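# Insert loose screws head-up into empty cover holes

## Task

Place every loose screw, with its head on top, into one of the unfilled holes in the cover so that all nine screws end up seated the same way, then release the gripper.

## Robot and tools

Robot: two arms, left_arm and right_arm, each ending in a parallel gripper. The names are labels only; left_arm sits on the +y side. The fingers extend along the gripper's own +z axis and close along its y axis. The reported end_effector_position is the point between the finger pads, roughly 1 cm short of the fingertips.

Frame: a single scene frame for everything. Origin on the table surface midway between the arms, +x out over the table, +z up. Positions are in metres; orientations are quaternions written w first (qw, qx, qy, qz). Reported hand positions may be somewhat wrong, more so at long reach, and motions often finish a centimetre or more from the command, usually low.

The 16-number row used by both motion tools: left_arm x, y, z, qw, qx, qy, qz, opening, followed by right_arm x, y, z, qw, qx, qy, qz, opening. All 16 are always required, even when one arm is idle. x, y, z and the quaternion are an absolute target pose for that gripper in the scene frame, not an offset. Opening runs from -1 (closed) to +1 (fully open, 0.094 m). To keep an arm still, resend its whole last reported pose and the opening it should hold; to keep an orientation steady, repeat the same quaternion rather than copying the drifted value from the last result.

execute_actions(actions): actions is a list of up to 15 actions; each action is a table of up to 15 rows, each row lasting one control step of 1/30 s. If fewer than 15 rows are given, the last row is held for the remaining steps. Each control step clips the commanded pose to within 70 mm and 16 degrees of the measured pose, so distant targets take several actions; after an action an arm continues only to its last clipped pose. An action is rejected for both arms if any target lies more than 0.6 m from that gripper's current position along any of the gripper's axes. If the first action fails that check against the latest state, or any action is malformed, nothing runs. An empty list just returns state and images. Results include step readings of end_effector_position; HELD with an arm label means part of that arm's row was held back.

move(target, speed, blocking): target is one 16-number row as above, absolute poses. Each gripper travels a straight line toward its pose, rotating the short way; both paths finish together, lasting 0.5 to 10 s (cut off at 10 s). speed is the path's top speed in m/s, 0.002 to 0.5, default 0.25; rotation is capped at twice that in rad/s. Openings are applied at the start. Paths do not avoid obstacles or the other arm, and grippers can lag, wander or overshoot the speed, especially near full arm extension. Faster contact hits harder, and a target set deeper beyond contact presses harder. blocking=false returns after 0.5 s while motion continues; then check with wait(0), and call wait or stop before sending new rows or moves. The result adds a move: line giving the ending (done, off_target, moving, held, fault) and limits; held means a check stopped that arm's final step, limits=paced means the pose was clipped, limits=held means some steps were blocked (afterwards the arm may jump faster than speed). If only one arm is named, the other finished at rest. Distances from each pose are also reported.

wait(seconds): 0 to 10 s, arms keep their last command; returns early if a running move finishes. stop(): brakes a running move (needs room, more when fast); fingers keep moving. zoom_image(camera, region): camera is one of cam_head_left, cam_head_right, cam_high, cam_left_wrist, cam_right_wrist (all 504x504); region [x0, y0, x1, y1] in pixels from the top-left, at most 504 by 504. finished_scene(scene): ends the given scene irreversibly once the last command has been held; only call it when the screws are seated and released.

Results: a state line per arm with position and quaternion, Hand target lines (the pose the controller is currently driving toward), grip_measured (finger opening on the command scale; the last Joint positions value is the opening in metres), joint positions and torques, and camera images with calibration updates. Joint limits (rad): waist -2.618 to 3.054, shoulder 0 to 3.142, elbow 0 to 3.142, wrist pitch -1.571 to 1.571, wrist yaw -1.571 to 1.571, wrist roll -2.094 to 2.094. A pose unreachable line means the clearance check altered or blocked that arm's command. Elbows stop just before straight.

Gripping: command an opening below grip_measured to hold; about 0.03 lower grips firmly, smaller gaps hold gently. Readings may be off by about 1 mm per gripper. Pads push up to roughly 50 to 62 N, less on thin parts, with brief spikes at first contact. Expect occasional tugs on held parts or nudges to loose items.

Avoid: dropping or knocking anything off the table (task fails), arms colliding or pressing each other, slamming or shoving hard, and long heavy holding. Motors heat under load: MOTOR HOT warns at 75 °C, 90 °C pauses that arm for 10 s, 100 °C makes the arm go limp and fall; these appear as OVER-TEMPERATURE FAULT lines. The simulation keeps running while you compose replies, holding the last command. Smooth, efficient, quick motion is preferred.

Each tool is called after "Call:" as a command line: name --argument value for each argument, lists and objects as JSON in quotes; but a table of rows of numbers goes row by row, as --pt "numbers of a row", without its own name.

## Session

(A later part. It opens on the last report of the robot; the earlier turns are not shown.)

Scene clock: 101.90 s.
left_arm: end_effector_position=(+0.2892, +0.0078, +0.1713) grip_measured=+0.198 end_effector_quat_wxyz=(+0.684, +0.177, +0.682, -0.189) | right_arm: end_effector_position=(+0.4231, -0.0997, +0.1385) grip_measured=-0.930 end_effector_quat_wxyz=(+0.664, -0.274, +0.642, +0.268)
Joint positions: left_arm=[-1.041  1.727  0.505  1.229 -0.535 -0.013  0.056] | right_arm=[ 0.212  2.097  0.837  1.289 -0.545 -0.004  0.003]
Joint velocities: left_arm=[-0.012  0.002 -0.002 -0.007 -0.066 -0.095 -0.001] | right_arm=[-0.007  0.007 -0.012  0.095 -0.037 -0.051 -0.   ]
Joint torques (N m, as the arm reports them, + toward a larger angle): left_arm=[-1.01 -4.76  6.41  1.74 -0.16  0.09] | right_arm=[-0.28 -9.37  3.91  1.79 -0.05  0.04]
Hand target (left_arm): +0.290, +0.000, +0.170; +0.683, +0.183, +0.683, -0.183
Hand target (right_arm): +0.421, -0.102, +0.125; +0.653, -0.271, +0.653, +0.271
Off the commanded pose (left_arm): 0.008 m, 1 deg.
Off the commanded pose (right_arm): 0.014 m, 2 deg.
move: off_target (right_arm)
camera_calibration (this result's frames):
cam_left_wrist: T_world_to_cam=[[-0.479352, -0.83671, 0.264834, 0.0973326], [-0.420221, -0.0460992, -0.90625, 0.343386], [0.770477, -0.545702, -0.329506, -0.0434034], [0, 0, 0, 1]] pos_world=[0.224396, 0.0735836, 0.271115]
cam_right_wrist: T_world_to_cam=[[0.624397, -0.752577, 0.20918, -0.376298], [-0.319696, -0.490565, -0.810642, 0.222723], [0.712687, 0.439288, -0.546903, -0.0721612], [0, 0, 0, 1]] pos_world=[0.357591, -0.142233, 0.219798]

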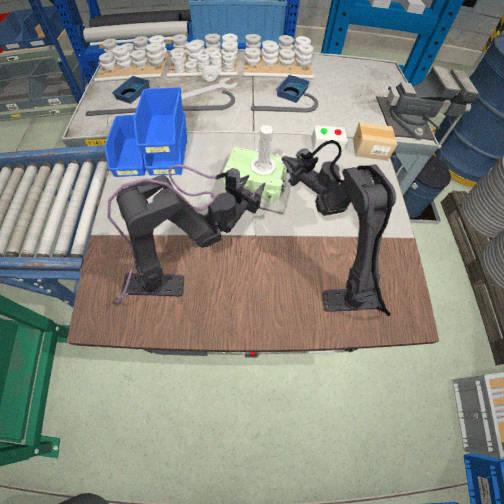

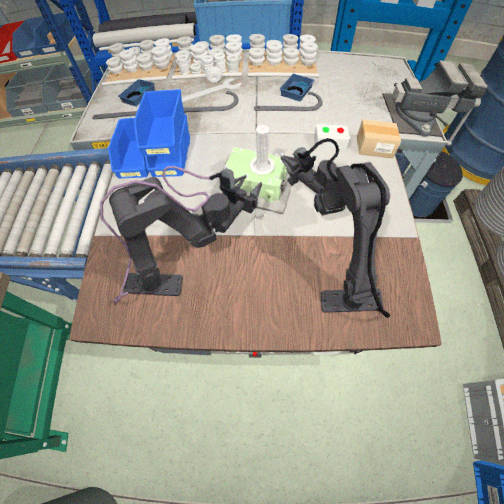

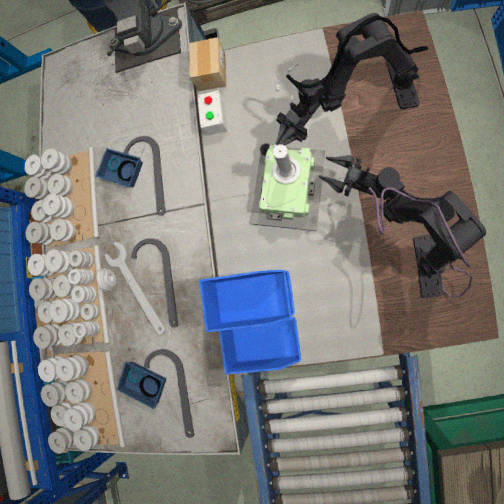

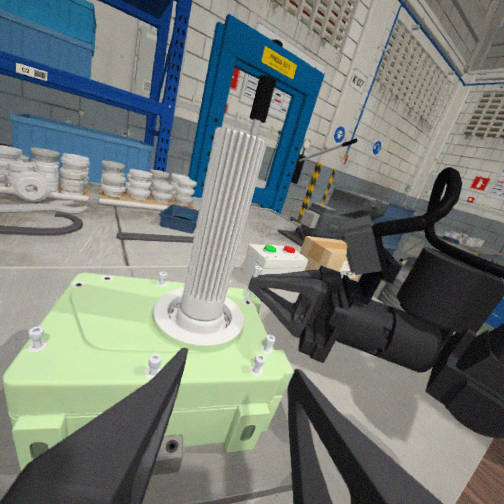

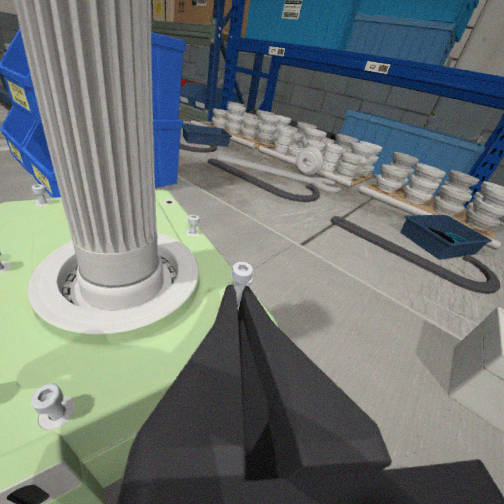

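Call:
move --target '[0.29,0.0,0.17,0.683,0.183,0.683,-0.183,0.2,0.414,-0.100,0.136,0.653,-0.271,0.653,0.271,-0.82]' --speed 0.01

Call:
zoom_image --camera "cam_left_wrist" --region '[180,220,340,340]'

Scene clock: 103.87 s.
left_arm: end_effector_position=(+0.2892, +0.0078, +0.1713) grip_measured=+0.198 end_effector_quat_wxyz=(+0.684, +0.177, +0.682, -0.189) | right_arm: end_effector_position=(+0.4186, -0.1009, +0.1298) grip_measured=-0.821 end_effector_quat_wxyz=(+0.655, -0.272, +0.651, +0.269)
Joint positions: left_arm=[-1.041  1.727  0.505  1.229 -0.535 -0.013  0.056] | right_arm=[ 0.212  2.097  0.814  1.286 -0.545 -0.004  0.008]
Joint velocities: left_arm=[-0.046  0.017 -0.007  0.066 -0.051  0.051  0.001] | right_arm=[-0.002  0.022 -0.002 -0.007  0.066 -0.007 -0.001]
Joint torques (N m, as the arm reports them, + toward a larger angle): left_arm=[-1.   -4.78  6.43  1.73 -0.15  0.09] | right_arm=[  0.39 -13.62   3.65   1.56   0.03   0.05]
Hand target (left_arm): +0.290, +0.000, +0.170; +0.683, +0.183, +0.683, -0.183
Hand target (right_arm): +0.414, -0.100, +0.136; +0.653, -0.271, +0.653, +0.271
Off the commanded pose (left_arm): 0.008 m, 1 deg.
Off the commanded pose (right_arm): 0.008 m, 0 deg.
move: done
camera_calibration (this result's frames):
cam_left_wrist: T_world_to_cam=[[-0.479303, -0.836798, 0.264645, 0.0973736], [-0.420391, -0.0457977, -0.906187, 0.343344], [0.770416, -0.545592, -0.329831, -0.0433593], [0, 0, 0, 1]] pos_world=[0.224415, 0.07355, 0.271063]
cam_right_wrist: T_world_to_cam=[[0.629241, -0.751559, 0.198027, -0.372979], [-0.340167, -0.495407, -0.799286, 0.220229], [0.698815, 0.435581, -0.567386, -0.0650296], [0, 0, 0, 1]] pos_world=[0.355052, -0.142887, 0.21299]

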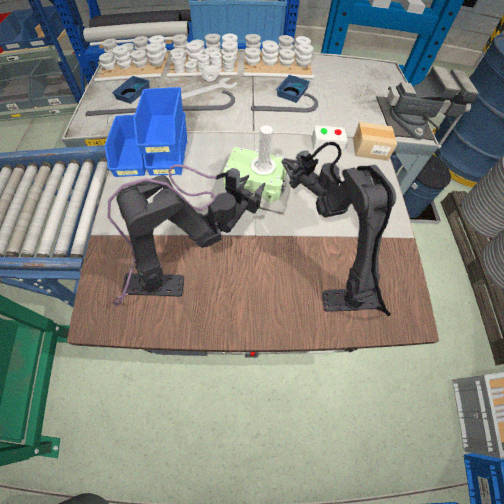

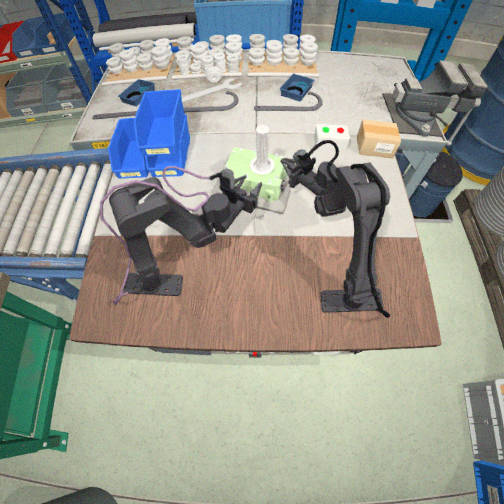

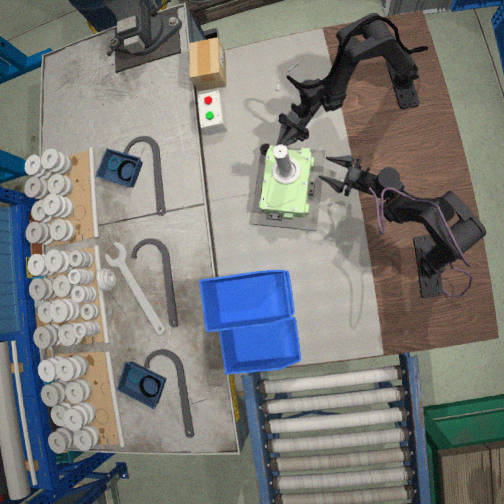

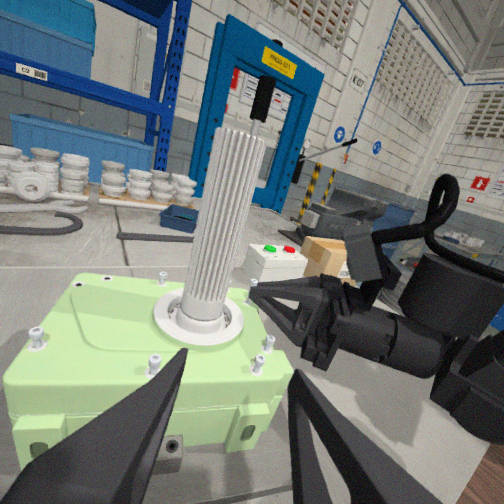

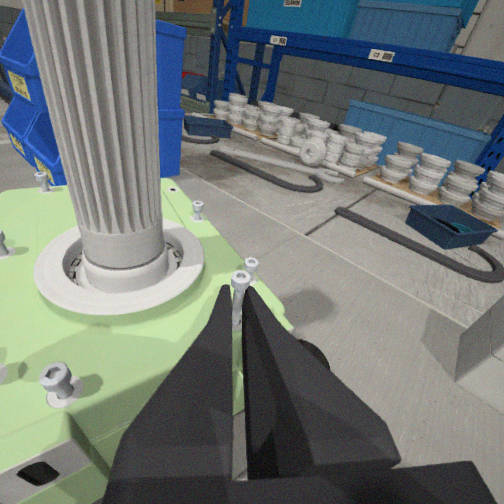

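Region (180, 220, 340, 340) of cam_left_wrist's 504x504 image, scaled by 3.150, with more detail than that image has; it fills the top 378 rows of this view, and the rest is white.

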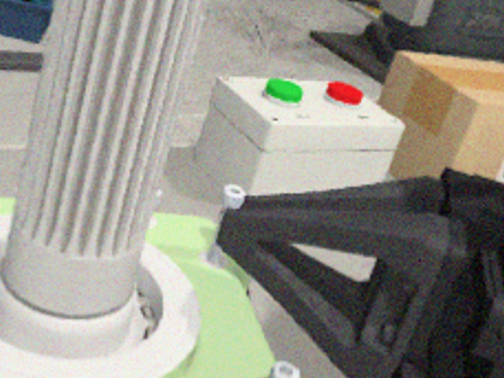

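Dropped in. Open, retreat, go look at remaining screws.

Call:
move --target '[0.29,0.0,0.17,0.683,0.183,0.683,-0.183,0.2,0.416,-0.101,0.135,0.653,-0.271,0.653,0.271,-0.2]' --speed 0.02

Call:
move --target '[0.29,0.0,0.17,0.683,0.183,0.683,-0.183,0.2,0.38,-0.137,0.145,0.653,-0.271,0.653,0.271,-0.2]' --speed 0.05

Call:
move --target '[0.25,0.15,0.2,0.683,0.183,0.683,-0.183,0.2,0.30,-0.40,0.16,0,0,1,0,-0.4]' --speed 0.2

Scene clock: 104.70 s.
left_arm: end_effector_position=(+0.2892, +0.0078, +0.1713) grip_measured=+0.198 end_effector_quat_wxyz=(+0.684, +0.177, +0.682, -0.189) | right_arm: end_effector_position=(+0.4186, -0.1009, +0.1297) grip_measured=-0.202 end_effector_quat_wxyz=(+0.655, -0.272, +0.652, +0.269)
Joint positions: left_arm=[-1.041  1.727  0.505  1.229 -0.535 -0.013  0.056] | right_arm=[ 0.212  2.097  0.814  1.285 -0.545 -0.004  0.038]
Joint velocities: left_arm=[ 0.007 -0.012  0.012 -0.007 -0.066 -0.007 -0.   ] | right_arm=[-0.007 -0.007 -0.027 -0.007 -0.037  0.022 -0.002]
Joint torques (N m, as the arm reports them, + toward a larger angle): left_arm=[-1.02 -4.79  6.42  1.73 -0.16  0.08] | right_arm=[  0.13 -13.08   4.19   1.57  -0.01   0.04]
Hand target (left_arm): +0.290, +0.000, +0.170; +0.683, +0.183, +0.683, -0.183
Hand target (right_arm): +0.416, -0.101, +0.135; +0.653, -0.271, +0.653, +0.271
Off the commanded pose (left_arm): 0.008 m, 1 deg.
Off the commanded pose (right_arm): 0.006 m, 0 deg.
move: done
camera_calibration (this result's frames):
cam_left_wrist: T_world_to_cam=[[-0.479303, -0.836798, 0.264645, 0.0973736], [-0.420391, -0.0457977, -0.906187, 0.343344], [0.770416, -0.545592, -0.329831, -0.0433593], [0, 0, 0, 1]] pos_world=[0.224415, 0.07355, 0.271063]
cam_right_wrist: T_world_to_cam=[[0.629387, -0.751523, 0.197698, -0.372961], [-0.340759, -0.495552, -0.798944, 0.220282], [0.698395, 0.435478, -0.567983, -0.0648833], [0, 0, 0, 1]] pos_world=[0.355114, -0.142872, 0.212874]

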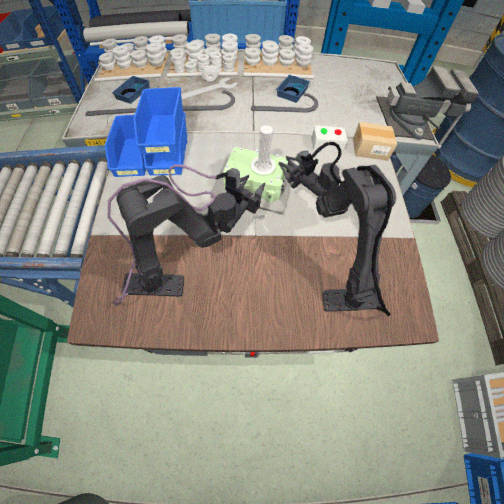

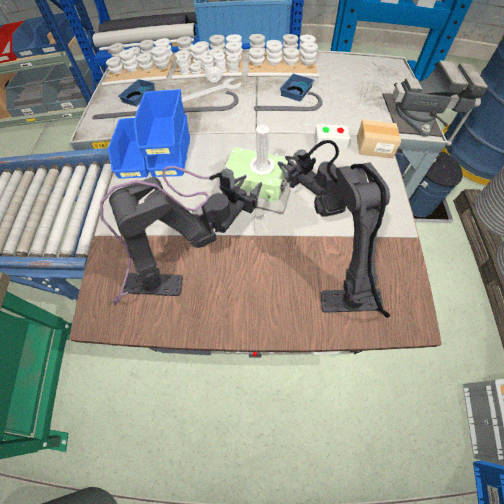

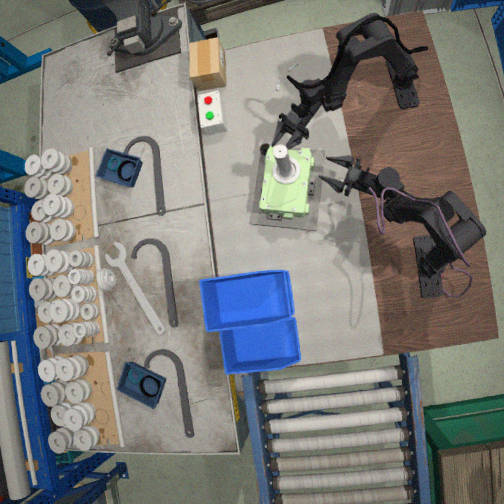

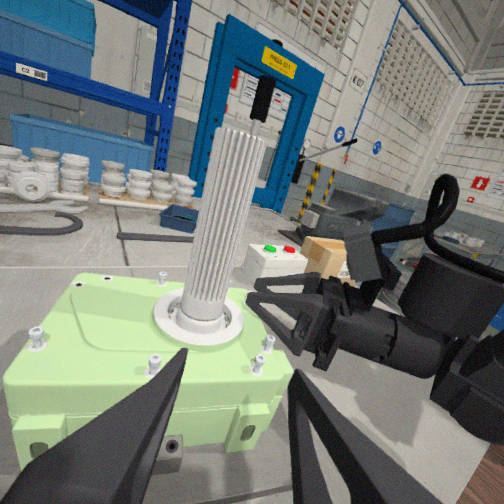

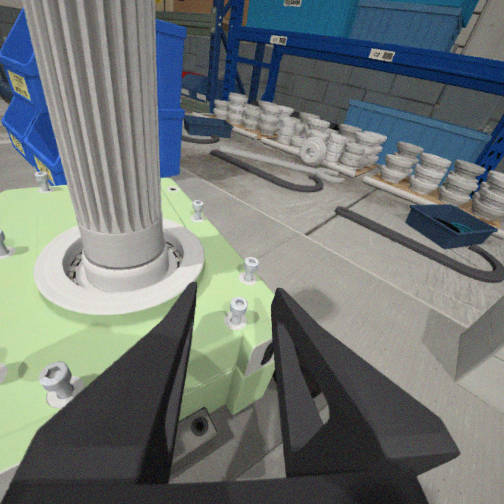

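Scene clock: 106.10 s.
left_arm: end_effector_position=(+0.2892, +0.0078, +0.1713) grip_measured=+0.198 end_effector_quat_wxyz=(+0.684, +0.177, +0.682, -0.189) | right_arm: end_effector_position=(+0.3836, -0.1334, +0.1394) grip_measured=-0.202 end_effector_quat_wxyz=(+0.651, -0.272, +0.656, +0.270)
Joint positions: left_arm=[-1.041  1.727  0.505  1.229 -0.535 -0.013  0.056] | right_arm=[ 0.137  1.956  0.64   1.308 -0.621 -0.004  0.038]
Joint velocities: left_arm=[-0.017 -0.007 -0.002 -0.051 -0.051 -0.022 -0.001] | right_arm=[ 0.002  0.032 -0.002 -0.037 -0.007 -0.022 -0.   ]
Joint torques (N m, as the arm reports them, + toward a larger angle): left_arm=[-1.01 -4.78  6.43  1.73 -0.16  0.08] | right_arm=[ -0.43 -11.51   3.53   1.75  -0.07   0.03]
Hand target (left_arm): +0.290, +0.000, +0.170; +0.683, +0.183, +0.683, -0.183
Hand target (right_arm): +0.380, -0.136, +0.145; +0.653, -0.271, +0.653, +0.271
Off the commanded pose (left_arm): 0.008 m, 1 deg.
Off the commanded pose (right_arm): 0.008 m, 0 deg.
move: done
camera_calibration (this result's frames):
cam_left_wrist: T_world_to_cam=[[-0.479303, -0.836798, 0.264645, 0.0973736], [-0.420391, -0.0457977, -0.906187, 0.343344], [0.770416, -0.545592, -0.329831, -0.0433593], [0, 0, 0, 1]] pos_world=[0.224415, 0.07355, 0.271063]
cam_right_wrist: T_world_to_cam=[[0.632131, -0.750702, 0.19198, -0.377445], [-0.349256, -0.497205, -0.794234, 0.202442], [0.691687, 0.43501, -0.576486, -0.0170823], [0, 0, 0, 1]] pos_world=[0.321114, -0.175263, 0.2234]

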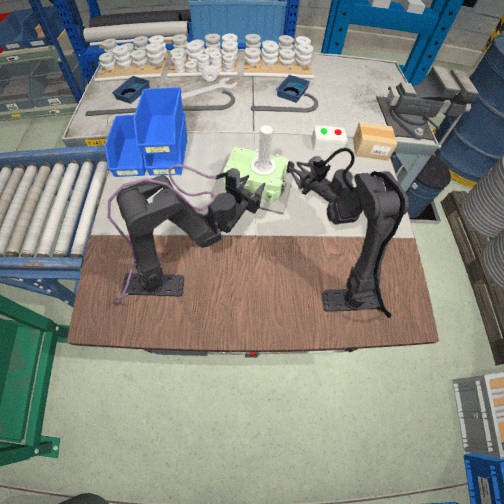

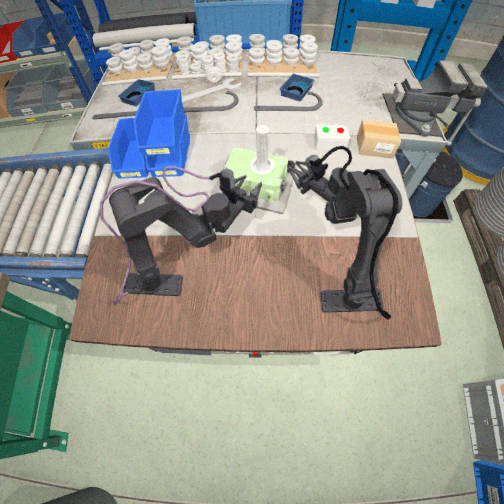

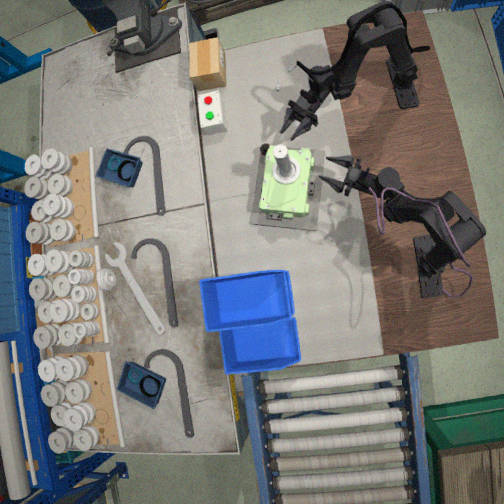

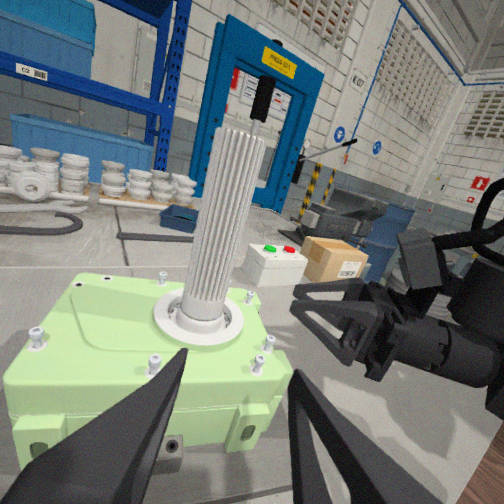

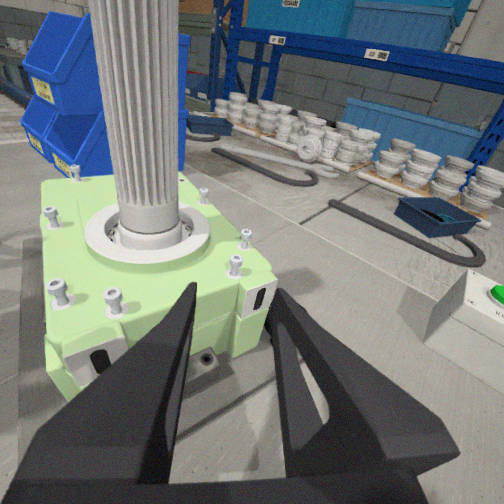

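Scene clock: 111.00 s.
left_arm: end_effector_position=(+0.2518, +0.1457, +0.2014) grip_measured=+0.198 end_effector_quat_wxyz=(+0.684, +0.177, +0.682, -0.188) | right_arm: end_effector_position=(+0.2994, -0.3950, +0.1590) grip_measured=-0.398 end_effector_quat_wxyz=(+0.004, -0.002, +1.000, +0.006)
Joint positions: left_arm=[-0.786  0.834  0.123  0.717 -0.282 -0.012  0.056] | right_arm=[-0.275  1.904  1.82  -1.482 -0.014 -0.25   0.028]
Joint velocities: left_arm=[-0.007  0.002  0.007 -0.051 -0.022 -0.051 -0.001] | right_arm=[ 0.012 -0.002  0.002  0.037 -0.037 -0.081 -0.001]
Joint torques (N m, as the arm reports them, + toward a larger angle): left_arm=[ 1.04 -2.83  5.    1.82  0.12  0.09] | right_arm=[-0.41 -8.8   7.96  0.22  0.01  0.05]
Hand target (left_arm): +0.251, +0.149, +0.198; +0.684, +0.183, +0.682, -0.183
Hand target (right_arm): +0.301, -0.399, +0.159; +0.001, +0.004, +1.000, +0.005
Off the commanded pose (left_arm): 0.005 m, 1 deg.
Off the commanded pose (right_arm): 0.005 m, 1 deg.
move: done
camera_calibration (this result's frames):
cam_left_wrist: T_world_to_cam=[[-0.478425, -0.838061, 0.262227, 0.187355], [-0.418915, -0.0446287, -0.906928, 0.360875], [0.771764, -0.543748, -0.329725, 0.0699384], [0, 0, 0, 1]] pos_world=[0.186835, 0.211149, 0.301219]
cam_right_wrist: T_world_to_cam=[[0.195199, -0.977832, 0.0757743, -0.464788], [-0.803039, -0.114995, 0.584726, 0.126065], [-0.56305, -0.174988, -0.807684, 0.337727], [0, 0, 0, 1]] pos_world=[0.382119, -0.38089, 0.234282]

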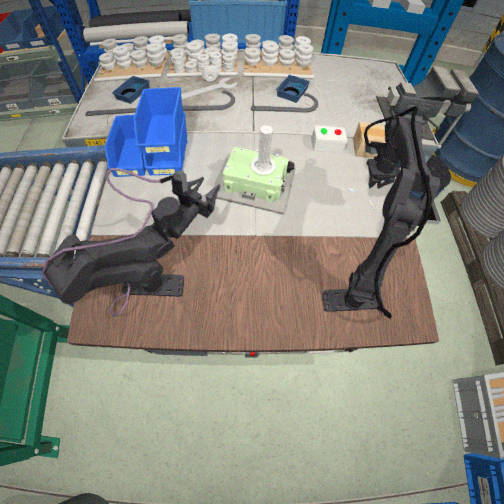

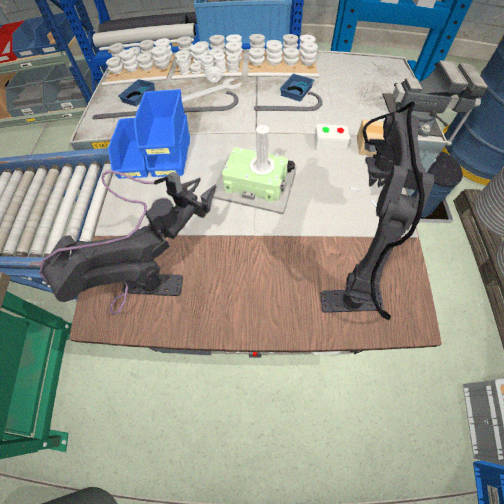

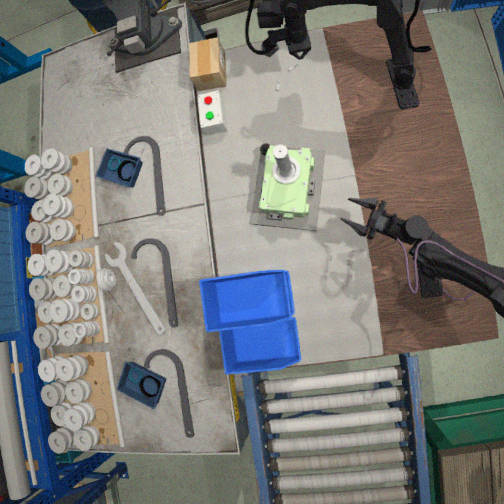

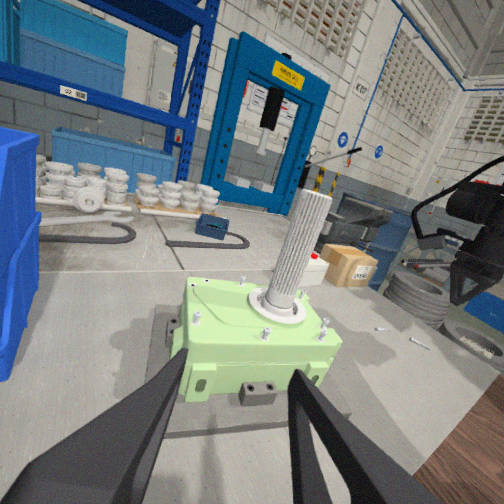

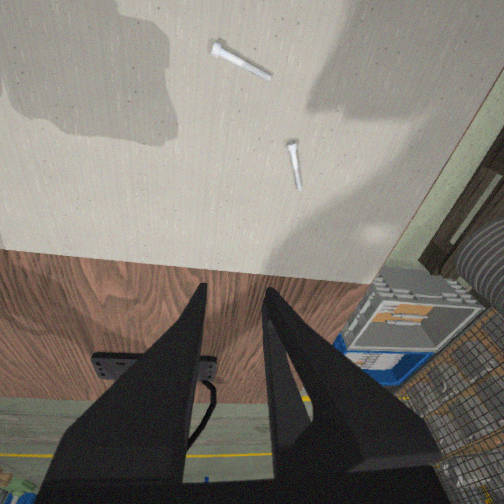

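Call:
move --target '[0.25,0.15,0.2,0.683,0.183,0.683,-0.183,0.2,0.327,-0.452,0.05,0,-0.225,0.974,0,-0.4]' --speed 0.1

Call:
move --target '[0.25,0.15,0.2,0.683,0.183,0.683,-0.183,0.2,0.327,-0.452,0.004,0,-0.225,0.974,0,-0.4]' --speed 0.04

Scene clock: 114.00 s.
left_arm: end_effector_position=(+0.2508, +0.1466, +0.2006) grip_measured=+0.198 end_effector_quat_wxyz=(+0.682, +0.179, +0.684, -0.187) | right_arm: end_effector_position=(+0.3298, -0.4501, +0.0592) grip_measured=-0.398 end_effector_quat_wxyz=(+0.009, -0.225, +0.974, -0.006)
Joint positions: left_arm=[-0.786  0.817  0.123  0.694 -0.281 -0.012  0.056] | right_arm=[-0.383  2.077  1.67  -1.142 -0.001 -0.81   0.028]
Joint velocities: left_arm=[ 0.002 -0.017 -0.012 -0.007 -0.022  0.022 -0.001] | right_arm=[-0.012 -0.002  0.002  0.007 -0.066  0.007  0.   ]
Joint torques (N m, as the arm reports them, + toward a larger angle): left_arm=[ 1.11 -2.68  5.4   1.82  0.12  0.08] | right_arm=[ -0.35 -10.82   5.17   0.38   0.    -0.06]
Hand target (left_arm): +0.250, +0.150, +0.200; +0.683, +0.183, +0.683, -0.183
Hand target (right_arm): +0.326, -0.452, +0.050; +0.000, -0.225, +0.974, -0.000
Off the commanded pose (left_arm): 0.004 m, 1 deg.
Off the commanded pose (right_arm): 0.010 m, 1 deg.
move: done
camera_calibration (this result's frames):
cam_left_wrist: T_world_to_cam=[[-0.47789, -0.838918, 0.260457, 0.188195], [-0.42302, -0.0400721, -0.905234, 0.359819], [0.769854, -0.54278, -0.335729, 0.0724669], [0, 0, 0, 1]] pos_world=[0.186358, 0.211632, 0.301033]
cam_right_wrist: T_world_to_cam=[[0.600084, -0.793211, 0.10351, -0.569073], [-0.682988, -0.440682, 0.582518, 0.0164559], [-0.416445, -0.420256, -0.8062, 0.105772], [0, 0, 0, 1]] pos_world=[0.396779, -0.399692, 0.134592]

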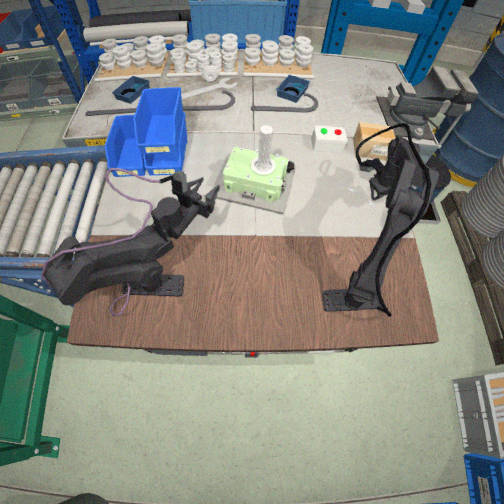

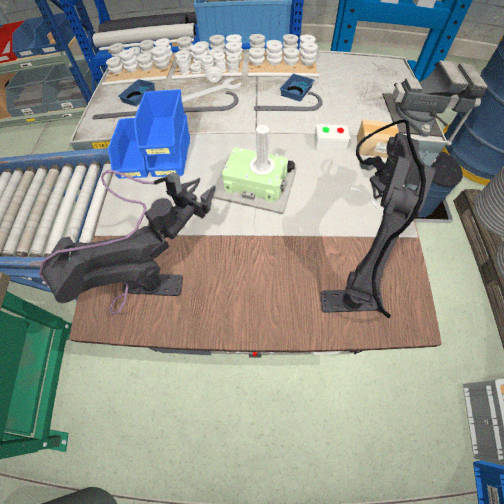

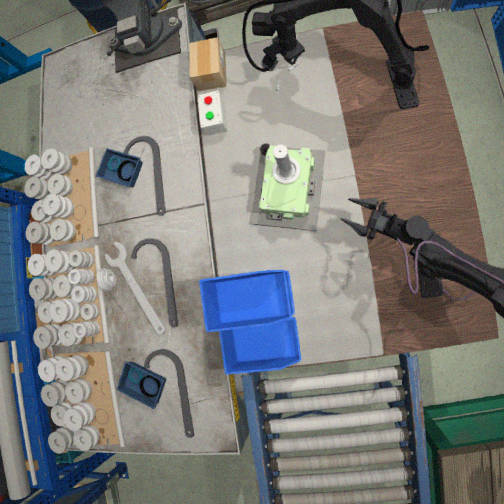

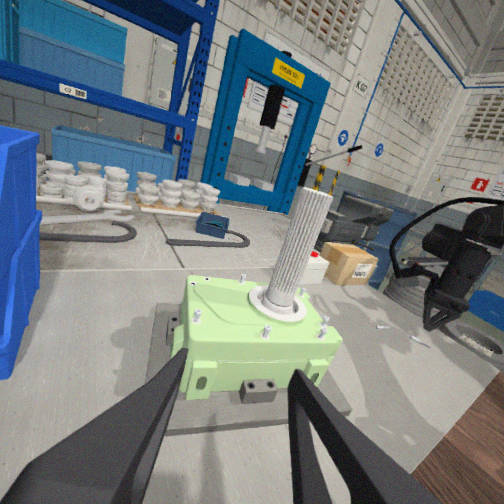

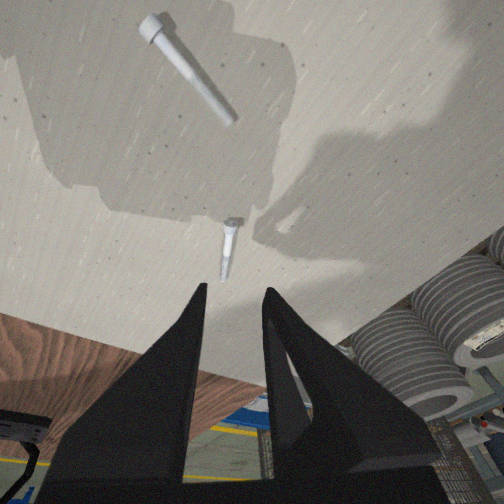

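Scene clock: 115.60 s.
left_arm: end_effector_position=(+0.2508, +0.1466, +0.2005) grip_measured=+0.198 end_effector_quat_wxyz=(+0.682, +0.179, +0.684, -0.187) | right_arm: end_effector_position=(+0.3307, -0.4505, +0.0167) grip_measured=-0.399 end_effector_quat_wxyz=(+0.009, -0.226, +0.974, -0.006)
Joint positions: left_arm=[-0.786  0.817  0.123  0.694 -0.281 -0.012  0.056] | right_arm=[-0.383  2.121  1.564 -0.993 -0.    -0.811  0.028]
Joint velocities: left_arm=[-0.022  0.002 -0.002 -0.007 -0.037  0.022 -0.001] | right_arm=[-0.022 -0.002 -0.017  0.037  0.037 -0.037 -0.   ]
Joint torques (N m, as the arm reports them, + toward a larger angle): left_arm=[ 1.08 -2.71  5.42  1.82  0.12  0.08] | right_arm=[ -0.37 -10.45   4.75   0.49   0.    -0.04]
Hand target (left_arm): +0.250, +0.150, +0.200; +0.683, +0.183, +0.683, -0.183
Hand target (right_arm): +0.327, -0.452, +0.004; +0.000, -0.225, +0.974, -0.000
Off the commanded pose (left_arm): 0.004 m, 1 deg.
Off the commanded pose (right_arm): 0.013 m, 1 deg.
move: off_target (right_arm)
camera_calibration (this result's frames):
cam_left_wrist: T_world_to_cam=[[-0.477821, -0.83899, 0.260353, 0.188233], [-0.42326, -0.0398234, -0.905133, 0.359739], [0.769765, -0.542688, -0.336082, 0.0725155], [0, 0, 0, 1]] pos_world=[0.186385, 0.211605, 0.300975]
cam_right_wrist: T_world_to_cam=[[0.601, -0.79249, 0.103727, -0.565557], [-0.682405, -0.441236, 0.582782, 0.0412674], [-0.416081, -0.421036, -0.805981, 0.071197], [0, 0, 0, 1]] pos_world=[0.397684, -0.400013, 0.091997]

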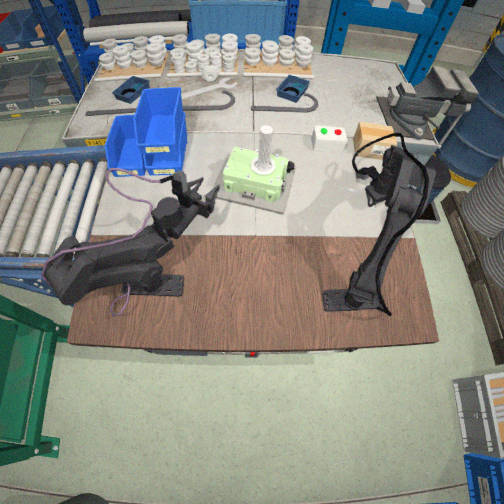

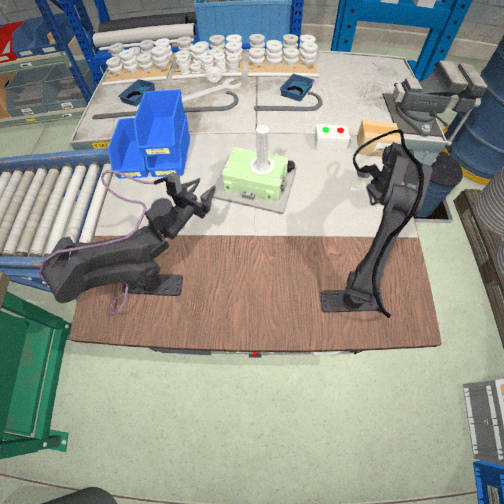

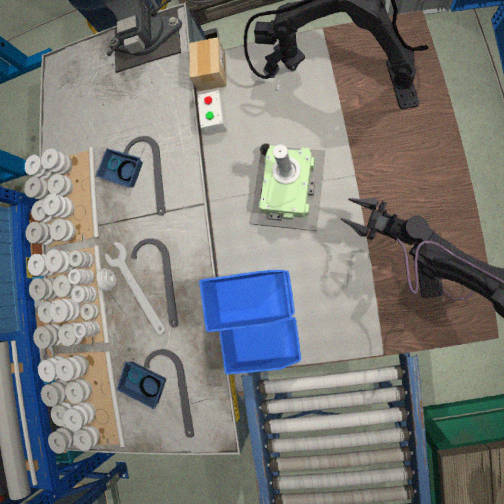

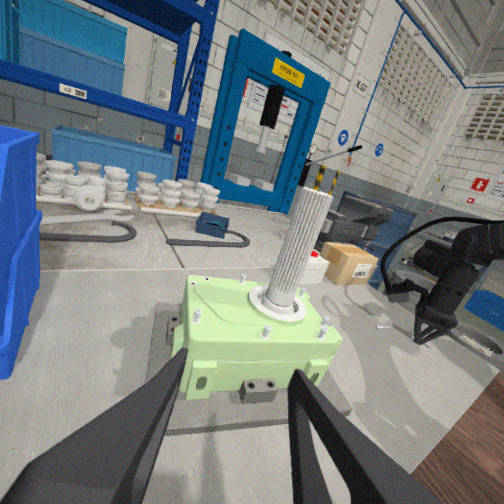

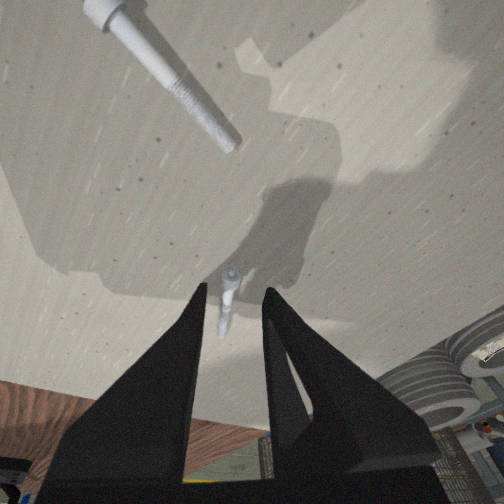

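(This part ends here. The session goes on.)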